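# Roll a vial in the palm until its label faces up

## Task

The hand is palm up with the vial lying loose in the fold between fingers and palm. Using this hand alone, turn the vial in place until its label points upward as in the wrist-camera goal image. Only the hand, the wrist camera, its post and the arm's final link may touch the vial; if it touches anything else or leaves the hand, the attempt fails. To finish, the vial must sit motionless on the palm, with no finger or thumb on it and clear of the wrist, camera and post. The palm must point straight up, and no hand motor may show moving, overload or be building up overcurrent time (a motor dead since the start is excused). Then declare completion.

## Robot and tools

Robot: one arm on a base (pan, shoulder lift, elbow, wrist 1-3), ending in a right hand with index, middle, ring and thumb. A wrist camera sits on a fixed mast on the palm side (hand-point x +0.05 to +0.10, z -0.16 to -0.11, up to y = +0.06 m); it can collide with things.

Frames. Scene frame: origin on the table below the base, +z up, +y to the left when facing along +x. State lines give the hand point's position (m) and quaternion wxyz there. The hand point sits in front of the palm where thumb and index/middle tips pinch. Its own axes: +z out along straight fingers, +x across the palm away from the thumb, +y out of the palm face (palm surface at y = -0.062). Straight fingers hinge at z = -0.017 and reach 0.139 m beyond that; bending moves tips toward +y. Palm straight up means hand +y points along scene +z. Fingertip rubber caps grip well, the rest of the hand poorly.

Row format (shared by execute_actions and move): one flat list of 24 numbers, each in [-1, 1]. First six: dx, dy, dz, rx, ry, rz, an offset (not a pose) in the hand point's own axes, measured from the pose measured when the action starts (for a move, from the last reported pose); 1.0 = 0.6 m or 180 degrees, rx/ry/rz forming one rotation vector. Each row in a table is relative to that same start, not to the row before. Next sixteen: hinge goals, absolute, each scaled linearly between its two stops, in this order: index_mcp, index_abd, index_pip, index_dip, middle_mcp, middle_abd, middle_pip, middle_dip, ring_mcp, ring_abd, ring_pip, ring_dip, thumb_cmc, thumb_axl, thumb_mcp, thumb_ipl. Going toward -1 curls fingers toward the palm (_mcp at the knuckle, _pip middle joint, _dip tip joint); _abd swings a finger sideways away from the thumb. Straight values: mcp +0.75, abd 0.00, pip +0.58, dip +0.70. thumb_cmc toward -1 brings the thumb from flat beside the palm to in front of it (flat at +0.71); thumb_axl rolls it about its length (straight +0.68; about -0.40 is a quarter turn); thumb_mcp (+0.23) and thumb_ipl (+0.17) bend it. Last two: current_limit (-1 = 0 mA to +1 = 550 mA, floor 11 mA; low values slow hinges and may leave fingers too weak to lift) and speed (set-point rate = (speed+1)/2 of 5.9 rad/s). Defaults +0.4 and -0.6; the last values written persist.

execute_actions(actions): a list of actions; each action is a table of 1-15 rows, one row per 1/30 s step, the final row held for the remaining steps (0.5 s per action). An empty list only returns state and images. Each step the commanded pose is clipped to within 100 mm and 16 degrees of the measured pose, so big offsets need several actions; position is favoured over orientation. Motion lags the command by about 0.17 s.

move(target, speed, stop_force, blocking): drives the hand point in a straight line toward one row's offset (hand numbers sent at the start). speed 0.002-0.5 m/s (default 0.25; rotation up to twice that in rad/s); path 0.5-10 s. It does not avoid obstacles. stop_force 9-40 N ends the path when the wrist sensor feels that much extra push against the motion; only valid after 0.2 s of scene time, unreliable on rotating moves, and should be omitted when backing off a contact. blocking=false returns after 0.5 s; check with wait(0) before other motion calls. The result line reports done, off_target, moving, held, contact or fault, plus limits such as paced or held, and the distance left.

wait(seconds 0-10) holds the last command. stop brakes a running move. zoom_image(camera, region [x0,y0,x1,y1], at most 504x504 px) enlarges cam_high (672x504), cam_low (672x504) or cam_wrist (616x616, fisheye). show_instructions returns the goal picture. finished_scene(scene) ends the current scene, given its number; irreversible.

Results: hand_goal (written goals), hand_measured (actual hinge positions, same scale), hand_current_ma (positive pushes toward -1), hand_state per motor: moving, goal, blocked (resting away from goal and pressing) or overload. A motor at 495 mA or more accumulates seconds; at 5 s it shuts off for 10 s. Grip force comes from goals set past the object's surface. Also shown: joint torques (noisy, offset), wrist force/torque in hand axes (saturates near 50 N, few N offset), Hand target, and 'pose unreachable' when the clearance check altered a command.

Cautions: the arm is stiff; pushing into firm objects trips a torque fault or a 150 N force fault, stopping the arm 10 s and discarding the rest of the call (hand commands are lost meanwhile). A HAND FAULT line cancels later motion calls in that reply. Wrist joints tolerate only 26.6 N m. Avoid dropping the vial, letting it contact anything besides the hand, knocking things off the table, slamming, long overcurrent on fingers, and motor overheating (warning at 70 °C, brake stop at 85 °C). Occasional small pushes can disturb loose objects. The simulation runs while you compose replies.

Each tool is called after "Emit:" as name([rows], argument=value, ...), one row to a line, values as JSON.

Reference images:

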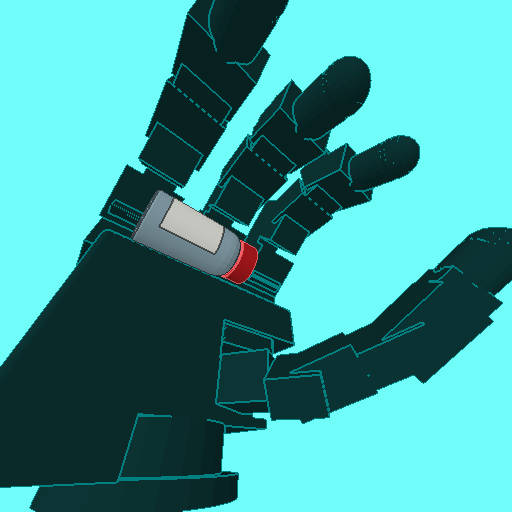

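## Session

Emit:
execute_actions(actions=[])

Scene clock: 0.00 s.
end_effector_position=(+0.6111, +0.0300, +0.4111) hand_goal=(+0.046, +0.000, -0.008, +0.280, +0.046, +0.000, -0.008, +0.280, +0.046, +0.000, -0.008, +0.280, -0.104, +0.266, +0.032, -0.018) hand_measured=(+0.060, +0.000, -0.006, +0.282, +0.060, +0.000, -0.006, +0.282, +0.062, +0.000, -0.006, +0.282, -0.092, +0.270, +0.034, -0.016) hand_current_ma=(+86, +0, +14, +12, +86, +0, +14, +12, +88, +0, +15, +12, +67, +25, +10, +11) hand_state=(goal, goal, goal, goal, goal, goal, goal, goal, goal, goal, goal, goal, goal, goal, goal, goal) hand_current_limit=0.40 hand_speed=-0.60 end_effector_quat_wxyz=(+0.510, +0.492, +0.518, +0.479) end_effector_velocity=(-0.000, -0.000, -0.000) end_effector_angular_velocity=(+0.001, +0.000, -0.001)
Joint positions: [-0.19  -1.169  2.233 -4.188 -1.348 -0.059]
Joint velocities: [-0.     0.     0.    -0.    -0.001  0.001]
Joint torques (N m, as the arm reports them, + toward a larger angle): no reading
Wrist force (N, on the end effector, along its own x y z axes, offset not removed): no reading
Wrist torque (N m, same axes, about the end effector's origin, offset not removed): no reading
Hand target: +0.611, +0.030, +0.411; +0.510, +0.492, +0.518, +0.479

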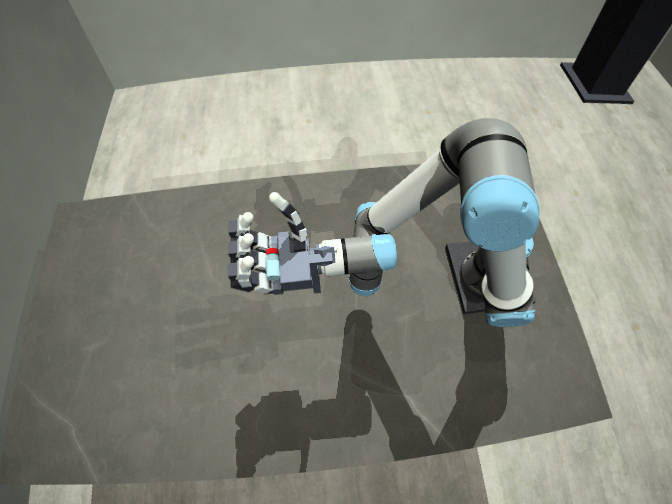

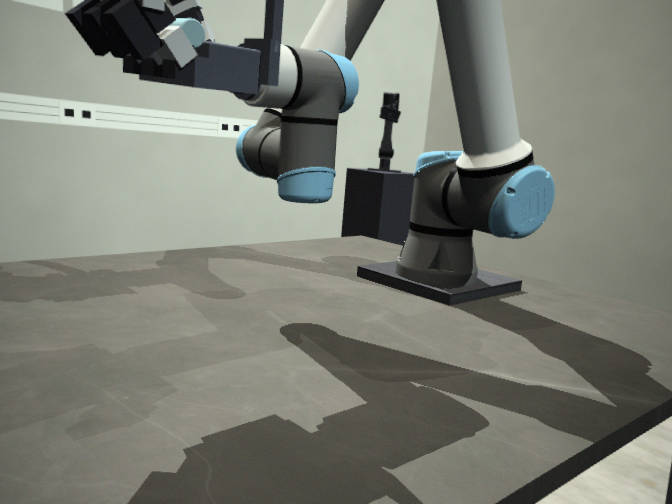

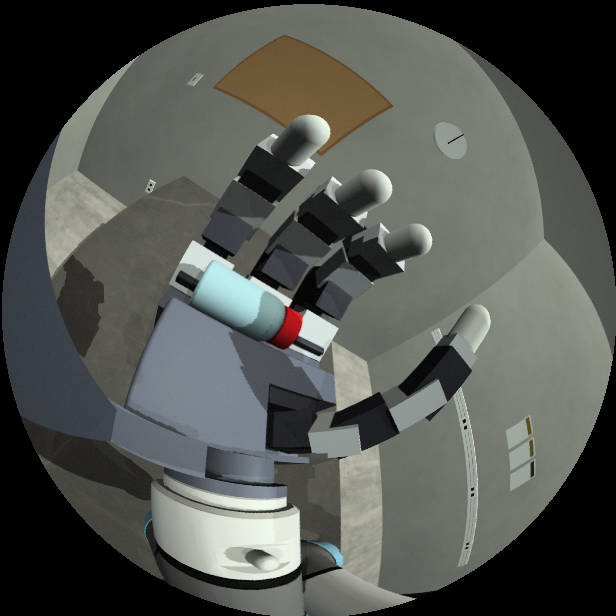

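Emit:
move(target=[0,0,0,0,0,0,0.046,0,0,0.28,0.046,0,-0.9,-0.3,0.046,0,-0.9,-0.3,-0.1,0.27,0.03,0,0.4,-0.4])

Emit:
move(target=[0,0,0,0,0,0,0.046,0,0,0.28,-0.2,0,-0.9,-0.3,-0.2,0,-0.9,-0.3,-0.1,0.27,0.03,0,0.4,-0.6])

Scene clock: 1.17 s.
end_effector_position=(+0.6111, +0.0300, +0.4111) hand_goal=(+0.046, +0.000, +0.000, +0.280, +0.046, +0.000, -0.900, -0.300, +0.046, +0.000, -0.900, -0.300, -0.100, +0.270, +0.030, +0.000) hand_measured=(+0.060, +0.000, -0.002, +0.282, +0.060, +0.000, -0.788, -0.286, +0.062, +0.000, -0.800, -0.286, -0.092, +0.270, +0.032, -0.002) hand_current_ma=(+86, +0, -12, +12, +89, +0, +385, +81, +82, +0, +385, +74, +46, +1, +11, -20) hand_state=(goal, goal, goal, goal, goal, goal, blocked, goal, goal, goal, blocked, goal, goal, goal, goal, goal) hand_current_limit=0.40 hand_speed=-0.40 end_effector_quat_wxyz=(+0.510, +0.492, +0.518, +0.479) end_effector_velocity=(-0.000, +0.000, -0.000) end_effector_angular_velocity=(+0.000, +0.000, -0.000)
Joint positions: [-0.19  -1.169  2.233 -4.188 -1.348 -0.059]
Joint velocities: [ 0.    -0.     0.     0.    -0.001  0.   ]
Joint torques (N m, as the arm reports them, + toward a larger angle): [  0.26 -30.08 -12.3   -2.73  -0.14  -0.14]
Wrist force (N, on the end effector, along its own x y z axes, offset not removed): [-1.6 -0.8 -1.5]
Wrist torque (N m, same axes, about the end effector's origin, offset not removed): [-0.01 0.26 -0.23]
Hand target: +0.611, +0.030, +0.411; +0.510, +0.492, +0.518, +0.479
Off the commanded pose: 0.000 m, 0 deg.
move: done

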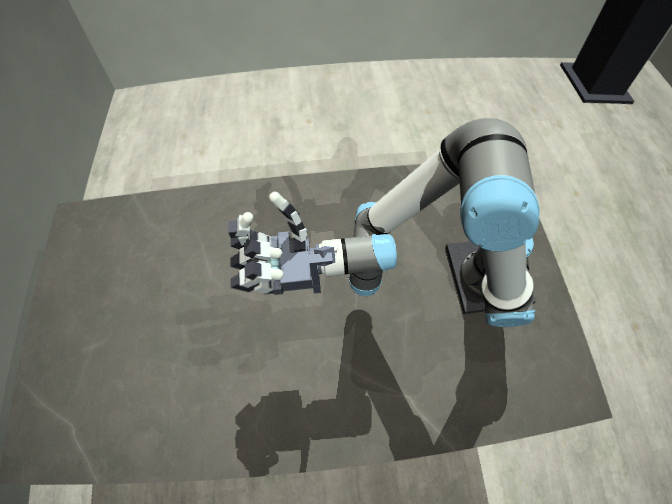

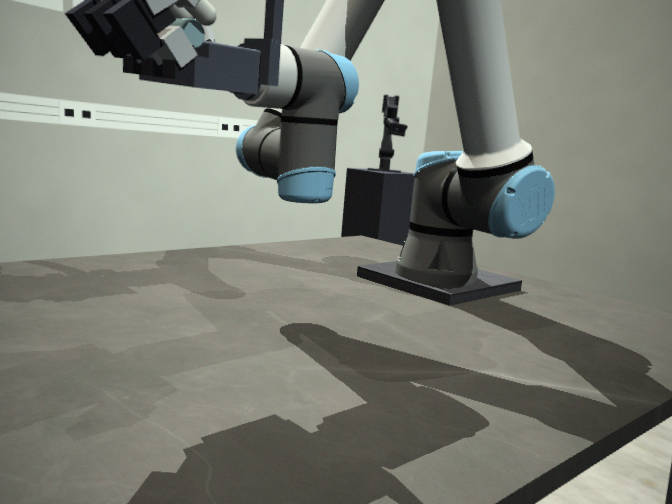

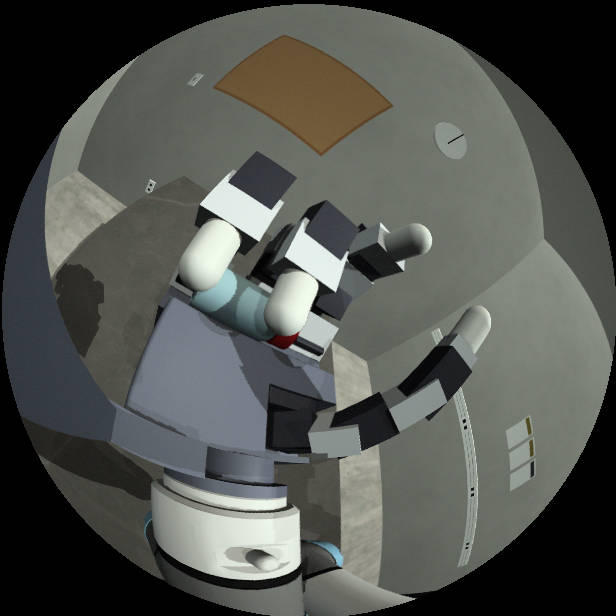

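Scene clock: 2.00 s.
end_effector_position=(+0.6111, +0.0300, +0.4111) hand_goal=(+0.046, +0.000, +0.000, +0.280, -0.200, +0.000, -0.900, -0.300, -0.200, +0.000, -0.900, -0.300, -0.100, +0.270, +0.030, +0.000) hand_measured=(+0.060, +0.000, -0.002, +0.282, -0.156, +0.000, -0.788, -0.284, -0.156, +0.002, -0.802, -0.284, -0.092, +0.270, +0.032, -0.002) hand_current_ma=(+86, +0, -12, +12, +278, -4, +385, +98, +241, +5, +385, +84, +46, +1, +11, -20) hand_state=(goal, goal, goal, goal, blocked, goal, blocked, goal, blocked, goal, blocked, goal, goal, goal, goal, goal) hand_current_limit=0.40 hand_speed=-0.60 end_effector_quat_wxyz=(+0.510, +0.492, +0.518, +0.479) end_effector_velocity=(-0.000, -0.000, +0.000) end_effector_angular_velocity=(+0.002, -0.001, -0.000)
Joint positions: [-0.19  -1.169  2.233 -4.188 -1.348 -0.059]
Joint velocities: [-0.    -0.    -0.    -0.001  0.     0.003]
Joint torques (N m, as the arm reports them, + toward a larger angle): [  0.27 -30.21 -12.99  -2.74  -0.06  -0.16]
Wrist force (N, on the end effector, along its own x y z axes, offset not removed): [-0.8 -1.7 0.8]
Wrist torque (N m, same axes, about the end effector's origin, offset not removed): [-0.38 0.06 -0.13]
Hand target: +0.611, +0.030, +0.411; +0.510, +0.492, +0.518, +0.479
Off the commanded pose: 0.000 m, 0 deg.
move: done

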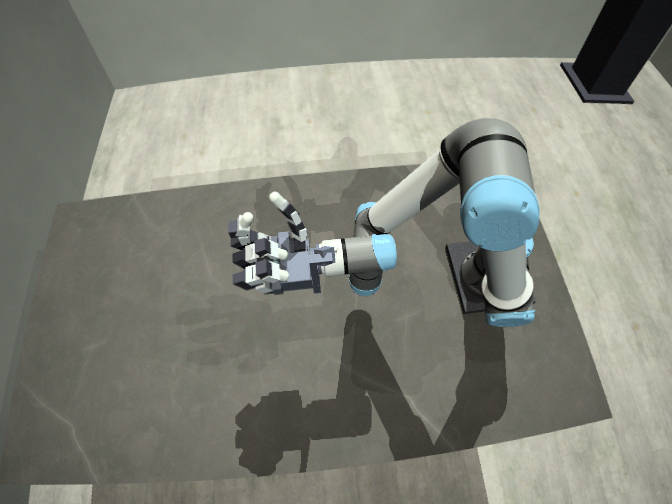

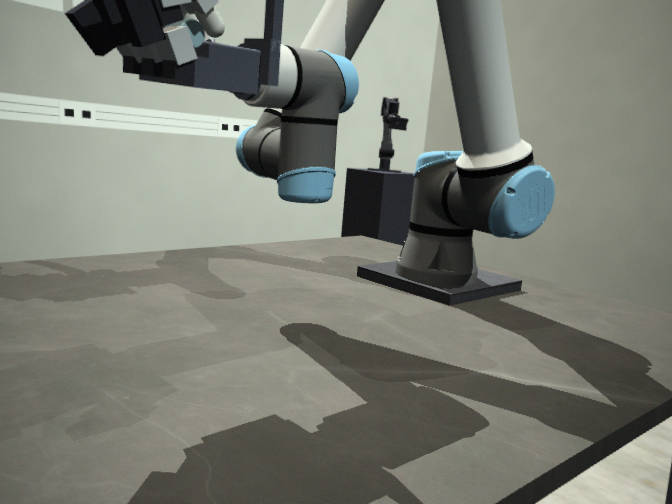

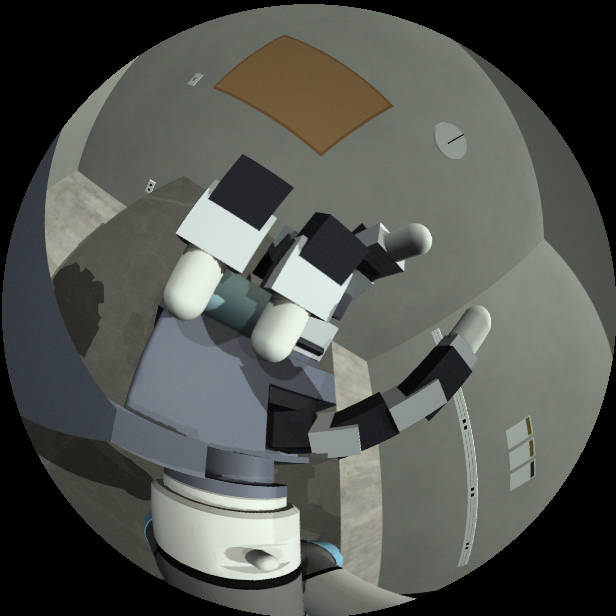

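Pip self-limits at -0.8. Stroke: press with dip, open mcp, release.

Emit:
execute_actions([
  [[0,0,0,0,0,0,0.046,0,0,0.28,-0.15,0,-0.8,-0.7,-0.15,0,-0.8,-0.7,-0.1,0.27,0.03,0,0.4,-0.6]],
])

Emit:
move(target=[0,0,0,0,0,0,0.046,0,0,0.28,0.3,0,-0.8,-0.7,0.3,0,-0.8,-0.7,-0.1,0.27,0.03,0,0.4,-0.7])

Emit:
move(target=[0,0,0,0,0,0,0.046,0,0,0.28,0.3,0,-0.4,-0.2,0.3,0,-0.4,-0.2,-0.1,0.27,0.03,0,0.4,-0.4])

Scene clock: 2.70 s.
end_effector_position=(+0.6111, +0.0300, +0.4111) hand_goal=(+0.046, +0.000, +0.000, +0.280, -0.150, +0.000, -0.800, -0.700, -0.150, +0.000, -0.800, -0.700, -0.100, +0.270, +0.030, +0.000) hand_measured=(+0.060, +0.000, -0.002, +0.282, -0.146, +0.000, -0.758, -0.326, -0.148, +0.002, -0.764, -0.336, -0.092, +0.270, +0.032, -0.002) hand_current_ma=(+86, +0, -12, +12, +26, -4, +219, +385, +7, +5, +177, +385, +46, +1, +11, -20) hand_state=(goal, goal, goal, goal, goal, goal, blocked, blocked, goal, goal, blocked, blocked, goal, goal, goal, goal) hand_current_limit=0.40 hand_speed=-0.60 end_effector_quat_wxyz=(+0.510, +0.492, +0.518, +0.479) end_effector_velocity=(-0.000, +0.000, +0.000) end_effector_angular_velocity=(-0.001, -0.000, +0.001)
Joint positions: [-0.19  -1.169  2.233 -4.188 -1.348 -0.059]
Joint velocities: [-0.     0.     0.    -0.001  0.001 -0.   ]
Joint torques (N m, as the arm reports them, + toward a larger angle): [  0.1  -29.83 -12.63  -2.72  -0.08  -0.09]
Wrist force (N, on the end effector, along its own x y z axes, offset not removed): [-0.6 -1.1 -0.5]
Wrist torque (N m, same axes, about the end effector's origin, offset not removed): [-0.17 0.15 -0.05]
Hand target: +0.611, +0.030, +0.411; +0.510, +0.492, +0.518, +0.479
Off the commanded pose: 0.000 m, 0 deg.

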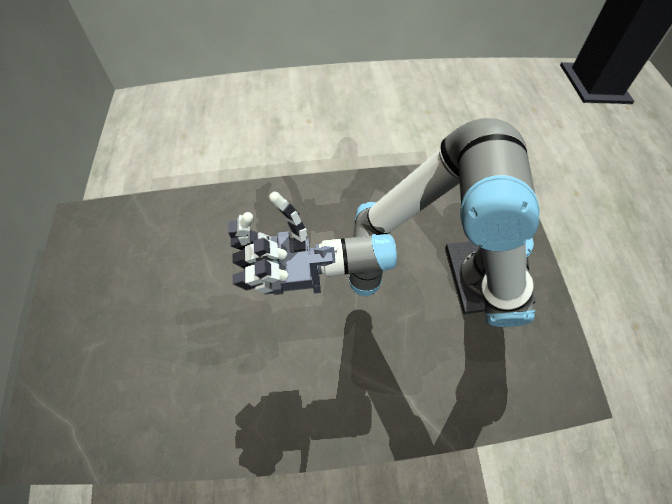

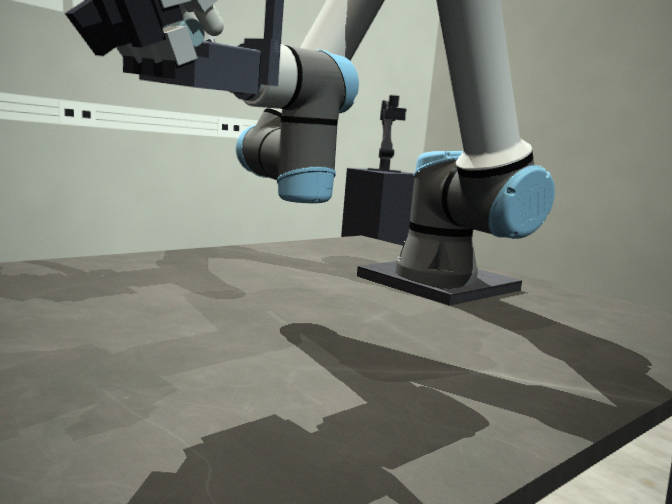

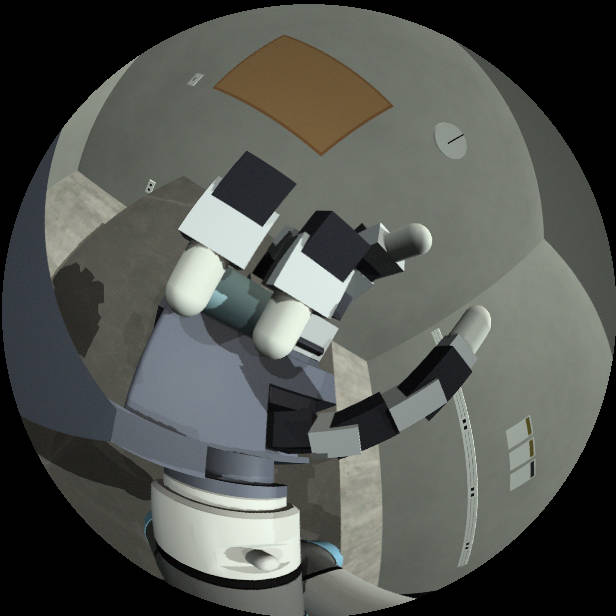

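Scene clock: 3.63 s.
end_effector_position=(+0.6111, +0.0300, +0.4111) hand_goal=(+0.046, +0.000, +0.000, +0.280, +0.300, +0.000, -0.800, -0.700, +0.300, +0.000, -0.800, -0.700, -0.100, +0.270, +0.030, +0.000) hand_measured=(+0.060, +0.000, -0.002, +0.282, +0.306, -0.002, -0.758, -0.326, +0.302, +0.002, -0.764, -0.338, -0.092, +0.270, +0.032, -0.002) hand_current_ma=(+85, +0, -12, +12, +35, -6, +223, +385, +8, +5, +186, +385, +46, +1, +11, -20) hand_state=(goal, goal, goal, goal, goal, goal, blocked, blocked, goal, goal, blocked, blocked, goal, goal, goal, goal) hand_current_limit=0.40 hand_speed=-0.70 end_effector_quat_wxyz=(+0.510, +0.492, +0.518, +0.479) end_effector_velocity=(+0.000, +0.000, -0.000) end_effector_angular_velocity=(+0.002, +0.000, +0.002)
Joint positions: [-0.19  -1.169  2.233 -4.188 -1.348 -0.059]
Joint velocities: [ 0.001  0.    -0.     0.     0.001  0.002]
Joint torques (N m, as the arm reports them, + toward a larger angle): [ -0.06 -30.07 -12.61  -2.82  -0.13  -0.11]
Wrist force (N, on the end effector, along its own x y z axes, offset not removed): [-0.5 -1.2 -0.1]
Wrist torque (N m, same axes, about the end effector's origin, offset not removed): [-0.19 0.09 -0.09]
Hand target: +0.611, +0.030, +0.411; +0.510, +0.492, +0.518, +0.479
Off the commanded pose: 0.000 m, 0 deg.
move: done

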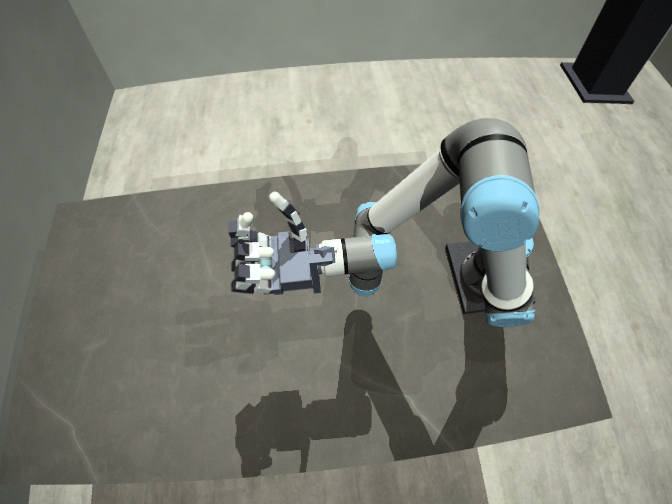

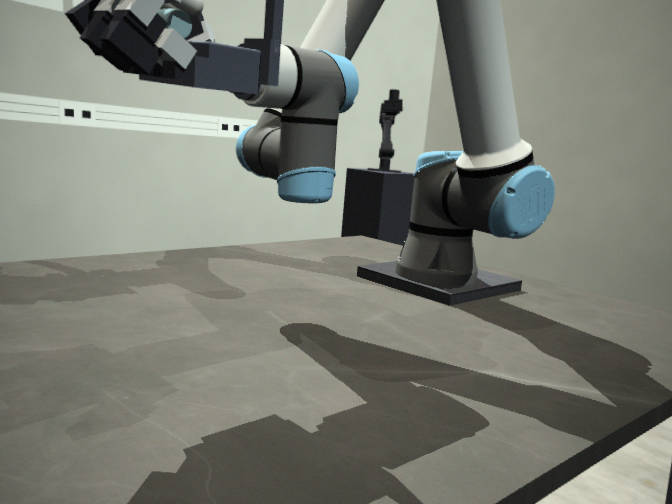

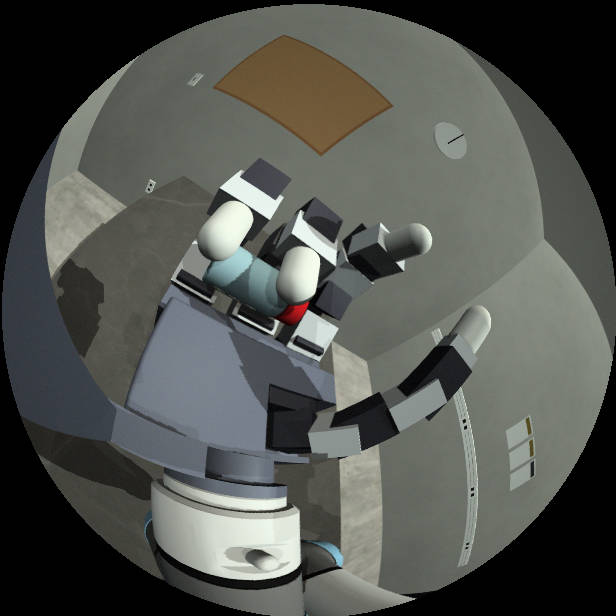

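Scene clock: 4.27 s.
end_effector_position=(+0.6111, +0.0300, +0.4111) hand_goal=(+0.046, +0.000, +0.000, +0.280, +0.300, +0.000, -0.400, -0.200, +0.300, +0.000, -0.400, -0.200, -0.100, +0.270, +0.030, +0.000) hand_measured=(+0.060, +0.000, -0.002, +0.282, +0.306, -0.002, -0.404, -0.204, +0.306, +0.002, -0.404, -0.204, -0.092, +0.270, +0.032, -0.002) hand_current_ma=(+85, +0, -12, +12, +35, -6, -21, -20, +28, +5, -23, -20, +46, +1, +11, -19) hand_state=(goal, goal, goal, goal, goal, goal, goal, goal, goal, goal, goal, goal, goal, goal, goal, goal) hand_current_limit=0.40 hand_speed=-0.40 end_effector_quat_wxyz=(+0.510, +0.492, +0.518, +0.479) end_effector_velocity=(-0.000, -0.001, +0.000) end_effector_angular_velocity=(+0.000, -0.000, -0.001)
Joint positions: [-0.19  -1.169  2.233 -4.188 -1.348 -0.059]
Joint velocities: [-0.001 -0.     0.    -0.     0.     0.   ]
Joint torques (N m, as the arm reports them, + toward a larger angle): [ -0.12 -30.09 -13.18  -2.85  -0.11  -0.18]
Wrist force (N, on the end effector, along its own x y z axes, offset not removed): [-1.5 -1.3 0.3]
Wrist torque (N m, same axes, about the end effector's origin, offset not removed): [-0.27 0.19 -0.30]
Hand target: +0.611, +0.030, +0.411; +0.510, +0.492, +0.518, +0.479
Off the commanded pose: 0.000 m, 0 deg.
move: done

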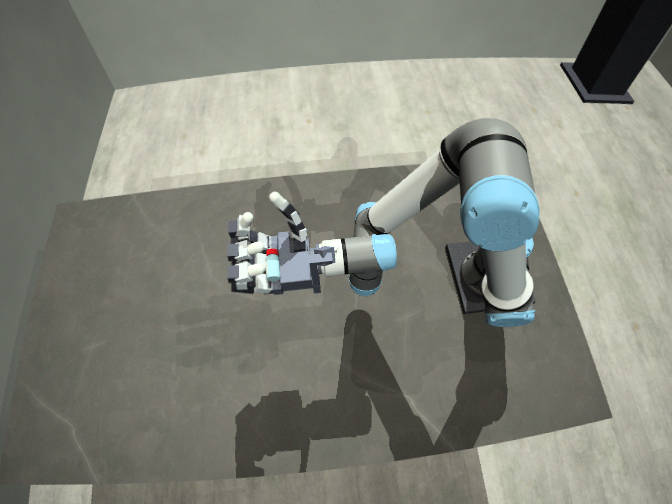

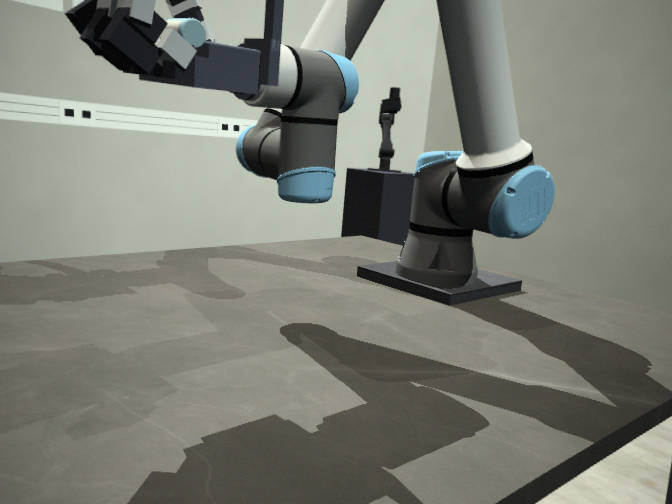

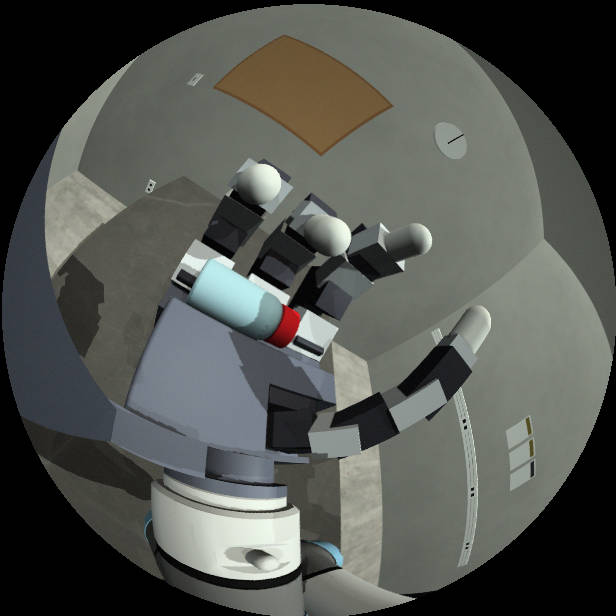

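Emit:
execute_actions([
  [[0,0,0,0,0,0,0.046,0,0,0.28,0,0,-0.6,-0.2,0,0,-0.6,-0.2,-0.1,0.27,0.03,0,0.4,-0.5]],
  [[0,0,0,0,0,0,0.046,0,0,0.28,0,0,-0.85,-0.5,0,0,-0.85,-0.5,-0.1,0.27,0.03,0,0.4,-0.5]],
  [[0,0,0,0,0,0,0.046,0,0,0.28,0.3,0,-0.85,-0.5,0.3,0,-0.85,-0.5,-0.1,0.27,0.03,0,0.4,-0.5]],
  [[0,0,0,0,0,0,0.046,0,0,0.28,0.3,0,-0.5,-0.2,0.3,0,-0.5,-0.2,-0.1,0.27,0.03,0,0.4,-0.5]],
  [[0,0,0,0,0,0,0.046,0,0,0.28,0,0,-0.6,-0.2,0,0,-0.6,-0.2,-0.1,0.27,0.03,0,0.4,-0.5]],
  [[0,0,0,0,0,0,0.046,0,0,0.28,0,0,-0.85,-0.5,0,0,-0.85,-0.5,-0.1,0.27,0.03,0,0.4,-0.5]],
  [[0,0,0,0,0,0,0.046,0,0,0.28,0.3,0,-0.85,-0.5,0.3,0,-0.85,-0.5,-0.1,0.27,0.03,0,0.4,-0.5]],
  [[0,0,0,0,0,0,0.046,0,0,0.28,0.3,0,-0.4,-0.1,0.3,0,-0.4,-0.1,-0.1,0.27,0.03,0,0.4,-0.5]],
])

Scene clock: 8.80 s.
end_effector_position=(+0.6111, +0.0300, +0.4111) hand_goal=(+0.046, +0.000, +0.000, +0.280, +0.300, +0.000, -0.400, -0.100, +0.300, +0.000, -0.400, -0.100, -0.100, +0.270, +0.030, +0.000) hand_measured=(+0.060, +0.000, -0.002, +0.282, +0.310, -0.002, -0.406, -0.104, +0.310, +0.002, -0.406, -0.104, -0.092, +0.270, +0.032, -0.002) hand_current_ma=(+84, +0, -12, +12, +57, -6, -17, -19, +56, +5, -19, -20, +46, +1, +11, -19) hand_state=(goal, goal, goal, goal, goal, goal, moving, goal, goal, goal, moving, goal, goal, goal, goal, goal) hand_current_limit=0.40 hand_speed=-0.50 end_effector_quat_wxyz=(+0.510, +0.492, +0.518, +0.479) end_effector_velocity=(-0.000, -0.000, -0.000) end_effector_angular_velocity=(-0.000, -0.000, -0.001)
Joint positions: [-0.19  -1.169  2.233 -4.188 -1.348 -0.059]
Joint velocities: [-0.001  0.     0.    -0.001  0.    -0.   ]
Joint torques (N m, as the arm reports them, + toward a larger angle): [ -0.17 -30.72 -12.97  -2.91  -0.11  -0.08]
Wrist force (N, on the end effector, along its own x y z axes, offset not removed): [-1.0 -1.4 0.0]
Wrist torque (N m, same axes, about the end effector's origin, offset not removed): [-0.27 0.11 -0.24]
Hand target: +0.611, +0.030, +0.411; +0.510, +0.492, +0.518, +0.479
Off the commanded pose: 0.000 m, 0 deg.

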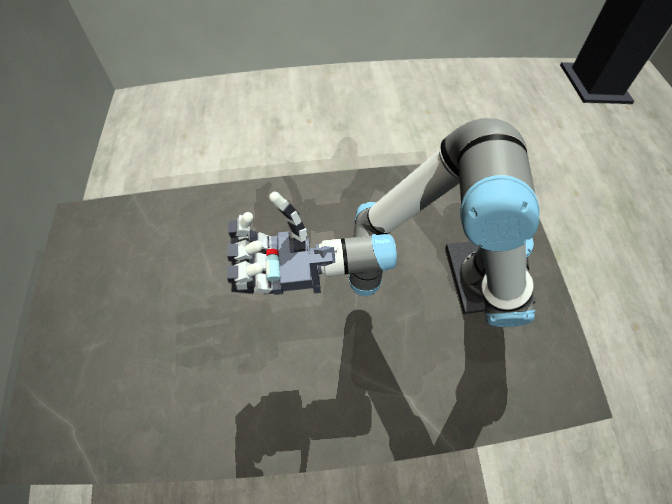

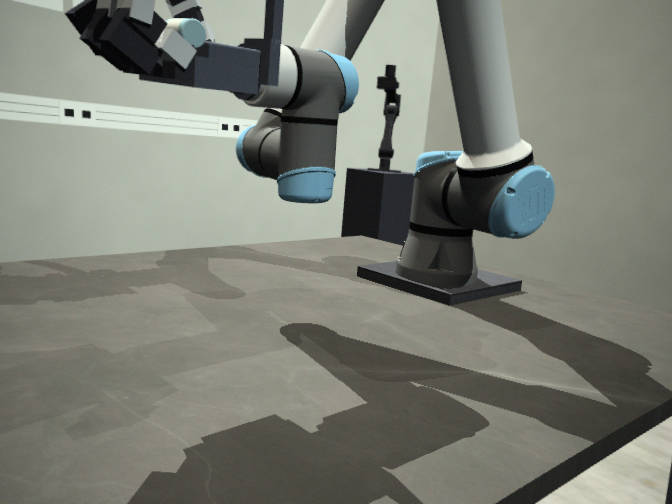

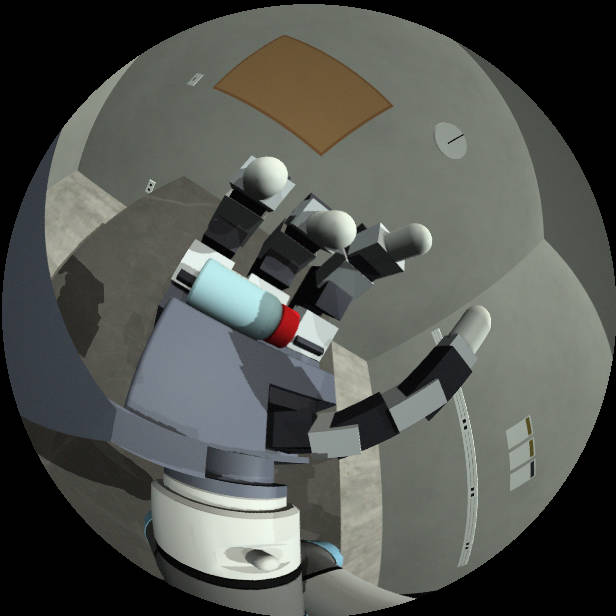

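Label appears on the finger side. Continue.

Emit:
execute_actions([
  [[0,0,0,0,0,0,0.046,0,0,0.28,0,0,-0.6,-0.2,0,0,-0.6,-0.2,-0.1,0.27,0.03,0,0.4,-0.5]],
  [[0,0,0,0,0,0,0.046,0,0,0.28,0,0,-0.85,-0.5,0,0,-0.85,-0.5,-0.1,0.27,0.03,0,0.4,-0.5]],
  [[0,0,0,0,0,0,0.046,0,0,0.28,0.3,0,-0.85,-0.5,0.3,0,-0.85,-0.5,-0.1,0.27,0.03,0,0.4,-0.5]],
  [[0,0,0,0,0,0,0.046,0,0,0.28,0.3,0,-0.5,-0.2,0.3,0,-0.5,-0.2,-0.1,0.27,0.03,0,0.4,-0.5]],
  [[0,0,0,0,0,0,0.046,0,0,0.28,0,0,-0.6,-0.2,0,0,-0.6,-0.2,-0.1,0.27,0.03,0,0.4,-0.5]],
  [[0,0,0,0,0,0,0.046,0,0,0.28,0,0,-0.85,-0.5,0,0,-0.85,-0.5,-0.1,0.27,0.03,0,0.4,-0.5]],
  [[0,0,0,0,0,0,0.046,0,0,0.28,0.3,0,-0.85,-0.5,0.3,0,-0.85,-0.5,-0.1,0.27,0.03,0,0.4,-0.5]],
  [[0,0,0,0,0,0,0.046,0,0,0.28,0.3,0,-0.4,-0.1,0.3,0,-0.4,-0.1,-0.1,0.27,0.03,0,0.4,-0.5]],
])

Scene clock: 13.27 s.
end_effector_position=(+0.6111, +0.0300, +0.4111) hand_goal=(+0.046, +0.000, +0.000, +0.280, +0.300, +0.000, -0.400, -0.100, +0.300, +0.000, -0.400, -0.100, -0.100, +0.270, +0.030, +0.000) hand_measured=(+0.060, +0.000, -0.002, +0.282, +0.310, -0.002, -0.406, -0.104, +0.310, +0.002, -0.406, -0.104, -0.092, +0.270, +0.032, -0.002) hand_current_ma=(+84, +0, -12, +12, +57, -6, -16, -19, +57, +5, -19, -20, +46, +1, +10, -19) hand_state=(goal, goal, goal, goal, goal, goal, moving, goal, goal, goal, moving, goal, goal, goal, goal, goal) hand_current_limit=0.40 hand_speed=-0.50 end_effector_quat_wxyz=(+0.510, +0.492, +0.518, +0.479) end_effector_velocity=(+0.000, +0.001, +0.000) end_effector_angular_velocity=(-0.000, +0.000, +0.002)
Joint positions: [-0.19  -1.169  2.233 -4.188 -1.348 -0.059]
Joint velocities: [ 0.002 -0.    -0.     0.001  0.001 -0.   ]
Joint torques (N m, as the arm reports them, + toward a larger angle): [  0.19 -30.48 -12.75  -2.98  -0.16  -0.01]
Wrist force (N, on the end effector, along its own x y z axes, offset not removed): [-1.3 -2.9 -0.9]
Wrist torque (N m, same axes, about the end effector's origin, offset not removed): [-0.38 0.17 -0.28]
Hand target: +0.611, +0.030, +0.411; +0.510, +0.492, +0.518, +0.479
Off the commanded pose: 0.000 m, 0 deg.

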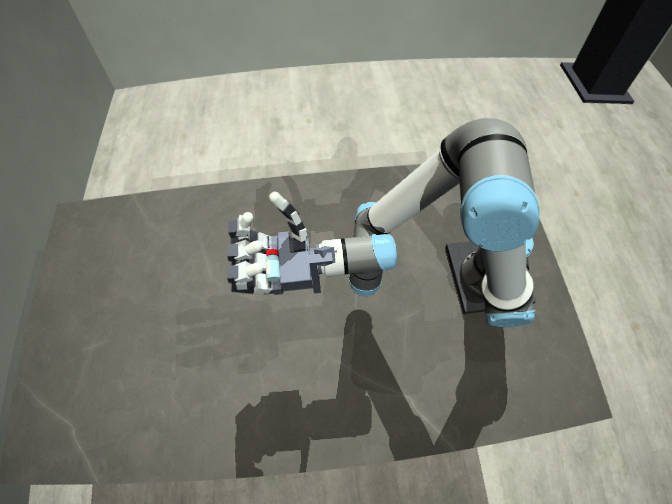

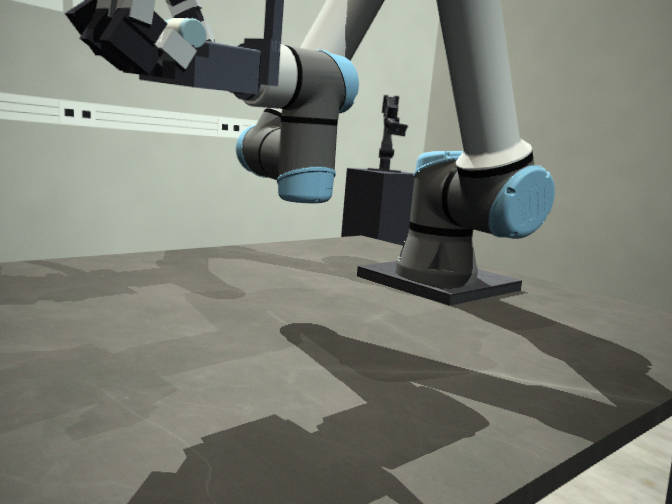

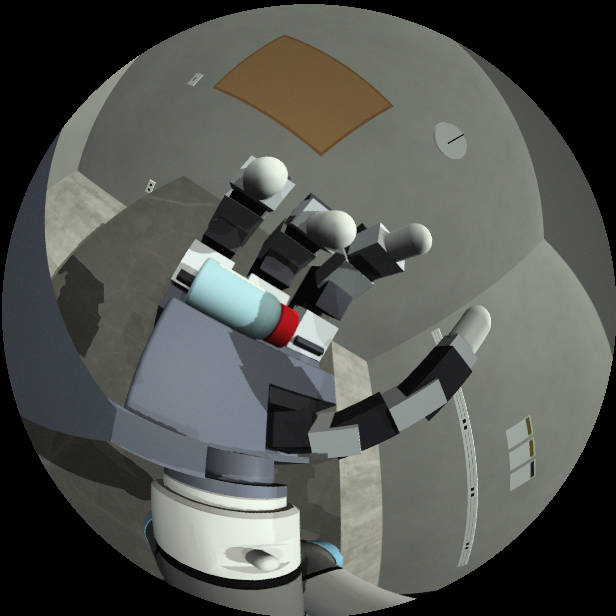

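Emit:
execute_actions([
  [[0,0,0,0,0,0,0.046,0,0,0.28,0.3,0,-0.9,-0.4,0.3,0,-0.9,-0.4,-0.1,0.27,0.03,0,0.4,-0.5]],
  [[0,0,0,0,0,0,0.046,0,0,0.28,-0.1,0,-0.9,-0.4,-0.1,0,-0.9,-0.4,-0.1,0.27,0.03,0,0.4,-0.5]],
  [[0,0,0,0,0,0,0.046,0,0,0.28,0.3,0,-0.9,-0.5,0.3,0,-0.9,-0.5,-0.1,0.27,0.03,0,0.4,-0.5]],
  [[0,0,0,0,0,0,0.046,0,0,0.28,0.3,0,-0.4,-0.1,0.3,0,-0.4,-0.1,-0.1,0.27,0.03,0,0.4,-0.5]],
])

Scene clock: 15.47 s.
end_effector_position=(+0.6111, +0.0300, +0.4111) hand_goal=(+0.046, +0.000, +0.000, +0.280, +0.300, +0.000, -0.400, -0.100, +0.300, +0.000, -0.400, -0.100, -0.100, +0.270, +0.030, +0.000) hand_measured=(+0.060, +0.000, -0.002, +0.282, +0.314, -0.002, -0.412, -0.104, +0.316, +0.002, -0.410, -0.104, -0.092, +0.270, +0.032, -0.002) hand_current_ma=(+84, +0, -12, +12, +87, -6, -7, -19, +90, +5, -11, -19, +46, +1, +10, -19) hand_state=(goal, goal, goal, goal, goal, goal, moving, moving, goal, goal, moving, goal, goal, goal, goal, goal) hand_current_limit=0.40 hand_speed=-0.50 end_effector_quat_wxyz=(+0.510, +0.492, +0.518, +0.479) end_effector_velocity=(-0.000, -0.001, +0.000) end_effector_angular_velocity=(-0.000, -0.001, -0.002)
Joint positions: [-0.19  -1.169  2.233 -4.188 -1.348 -0.059]
Joint velocities: [-0.001  0.    -0.    -0.001 -0.    -0.   ]
Joint torques (N m, as the arm reports them, + toward a larger angle): [  0.26 -30.8  -12.6   -3.05  -0.08  -0.08]
Wrist force (N, on the end effector, along its own x y z axes, offset not removed): [-0.3 -1.5 0.7]
Wrist torque (N m, same axes, about the end effector's origin, offset not removed): [-0.32 0.01 -0.14]
Hand target: +0.611, +0.030, +0.411; +0.510, +0.492, +0.518, +0.479
Off the commanded pose: 0.000 m, 0 deg.

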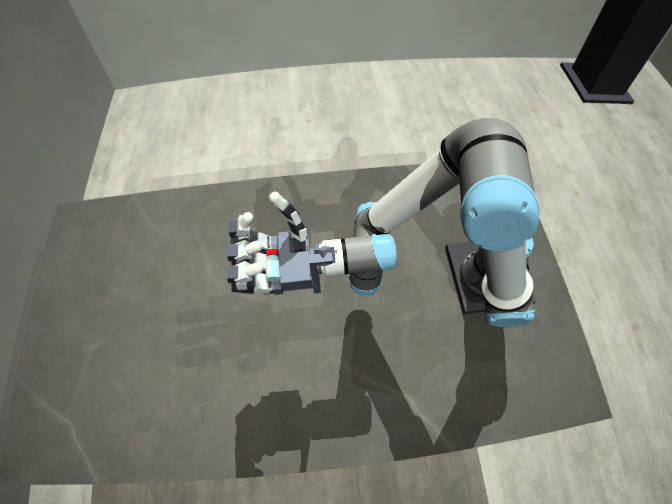

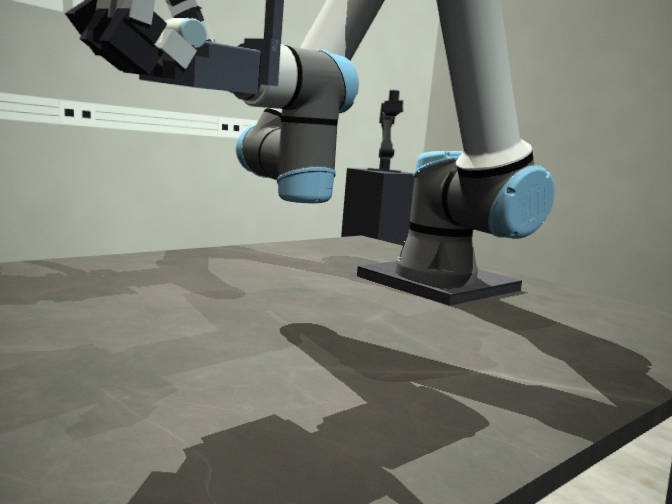

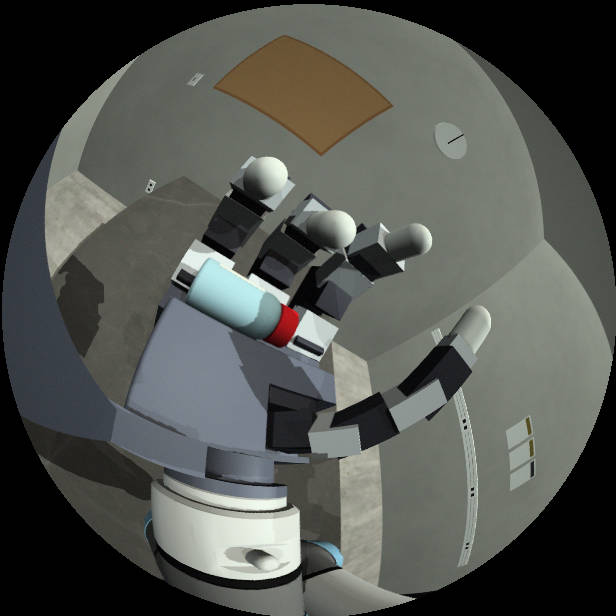

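Emit:
move(target=[0,0,0,0,0,0,0.046,0,0,0.28,-0.35,0,-0.4,-0.1,-0.35,0,-0.4,-0.1,-0.1,0.27,0.03,0,0.4,-0.8])

Emit:
zoom_image(camera="cam_low", region=[60,0,300,110])

Scene clock: 17.43 s.
end_effector_position=(+0.6111, +0.0300, +0.4111) hand_goal=(+0.046, +0.000, +0.000, +0.280, -0.350, +0.000, -0.400, -0.100, -0.350, +0.000, -0.400, -0.100, -0.100, +0.270, +0.030, +0.000) hand_measured=(+0.060, +0.000, -0.002, +0.282, -0.346, -0.002, -0.404, -0.104, -0.346, +0.002, -0.404, -0.104, -0.092, +0.270, +0.032, -0.002) hand_current_ma=(+84, +0, -12, +12, +27, -6, -20, -20, +25, +5, -21, -20, +46, +1, +10, -19) hand_state=(goal, goal, goal, goal, goal, goal, goal, goal, goal, goal, goal, goal, goal, goal, goal, goal) hand_current_limit=0.40 hand_speed=-0.80 end_effector_quat_wxyz=(+0.510, +0.492, +0.518, +0.479) end_effector_velocity=(+0.000, -0.000, -0.000) end_effector_angular_velocity=(+0.001, +0.000, -0.000)
Joint positions: [-0.19  -1.169  2.233 -4.188 -1.348 -0.059]
Joint velocities: [-0.    -0.    -0.     0.001 -0.     0.001]
Joint torques (N m, as the arm reports them, + toward a larger angle): [  0.18 -30.25 -12.56  -2.86  -0.15  -0.13]
Wrist force (N, on the end effector, along its own x y z axes, offset not removed): [-0.2 -1.2 -0.8]
Wrist torque (N m, same axes, about the end effector's origin, offset not removed): [-0.30 0.05 -0.15]
Hand target: +0.611, +0.030, +0.411; +0.510, +0.492, +0.518, +0.479
Off the commanded pose: 0.000 m, 0 deg.
move: done

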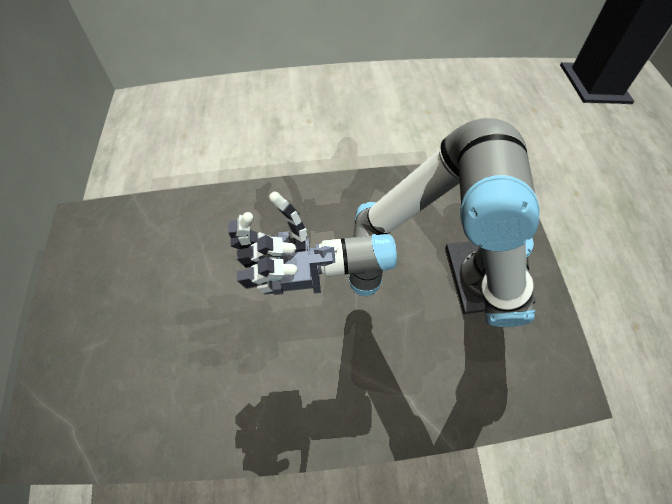

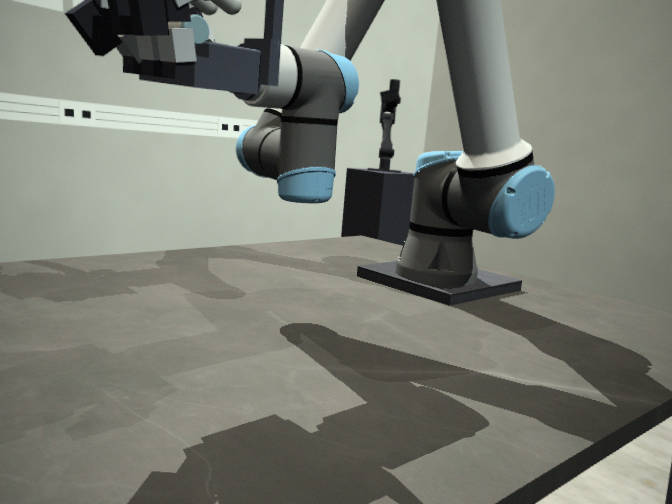

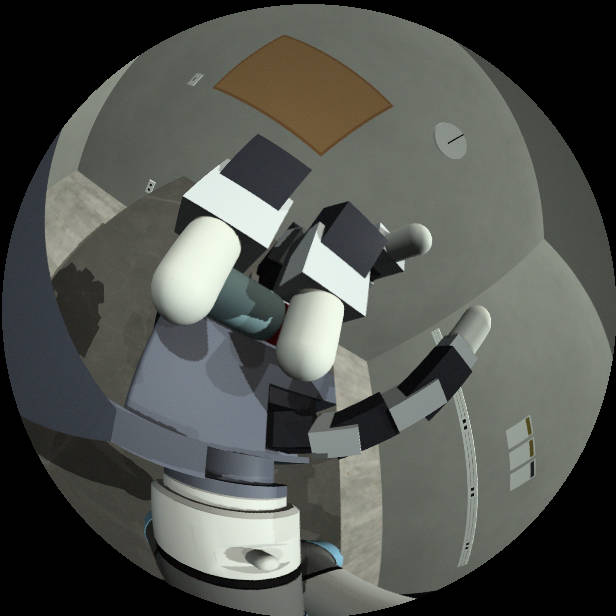

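Region (60, 0, 300, 110) of cam_low's 672x504 image, scaled by 2.100, with more detail than that image has; it fills the top 231 rows of this view, and the rest is white.

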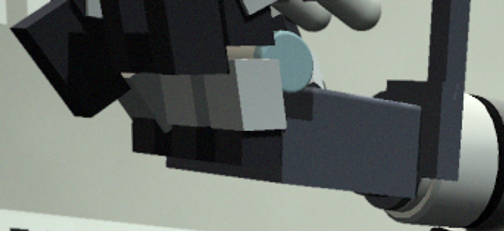

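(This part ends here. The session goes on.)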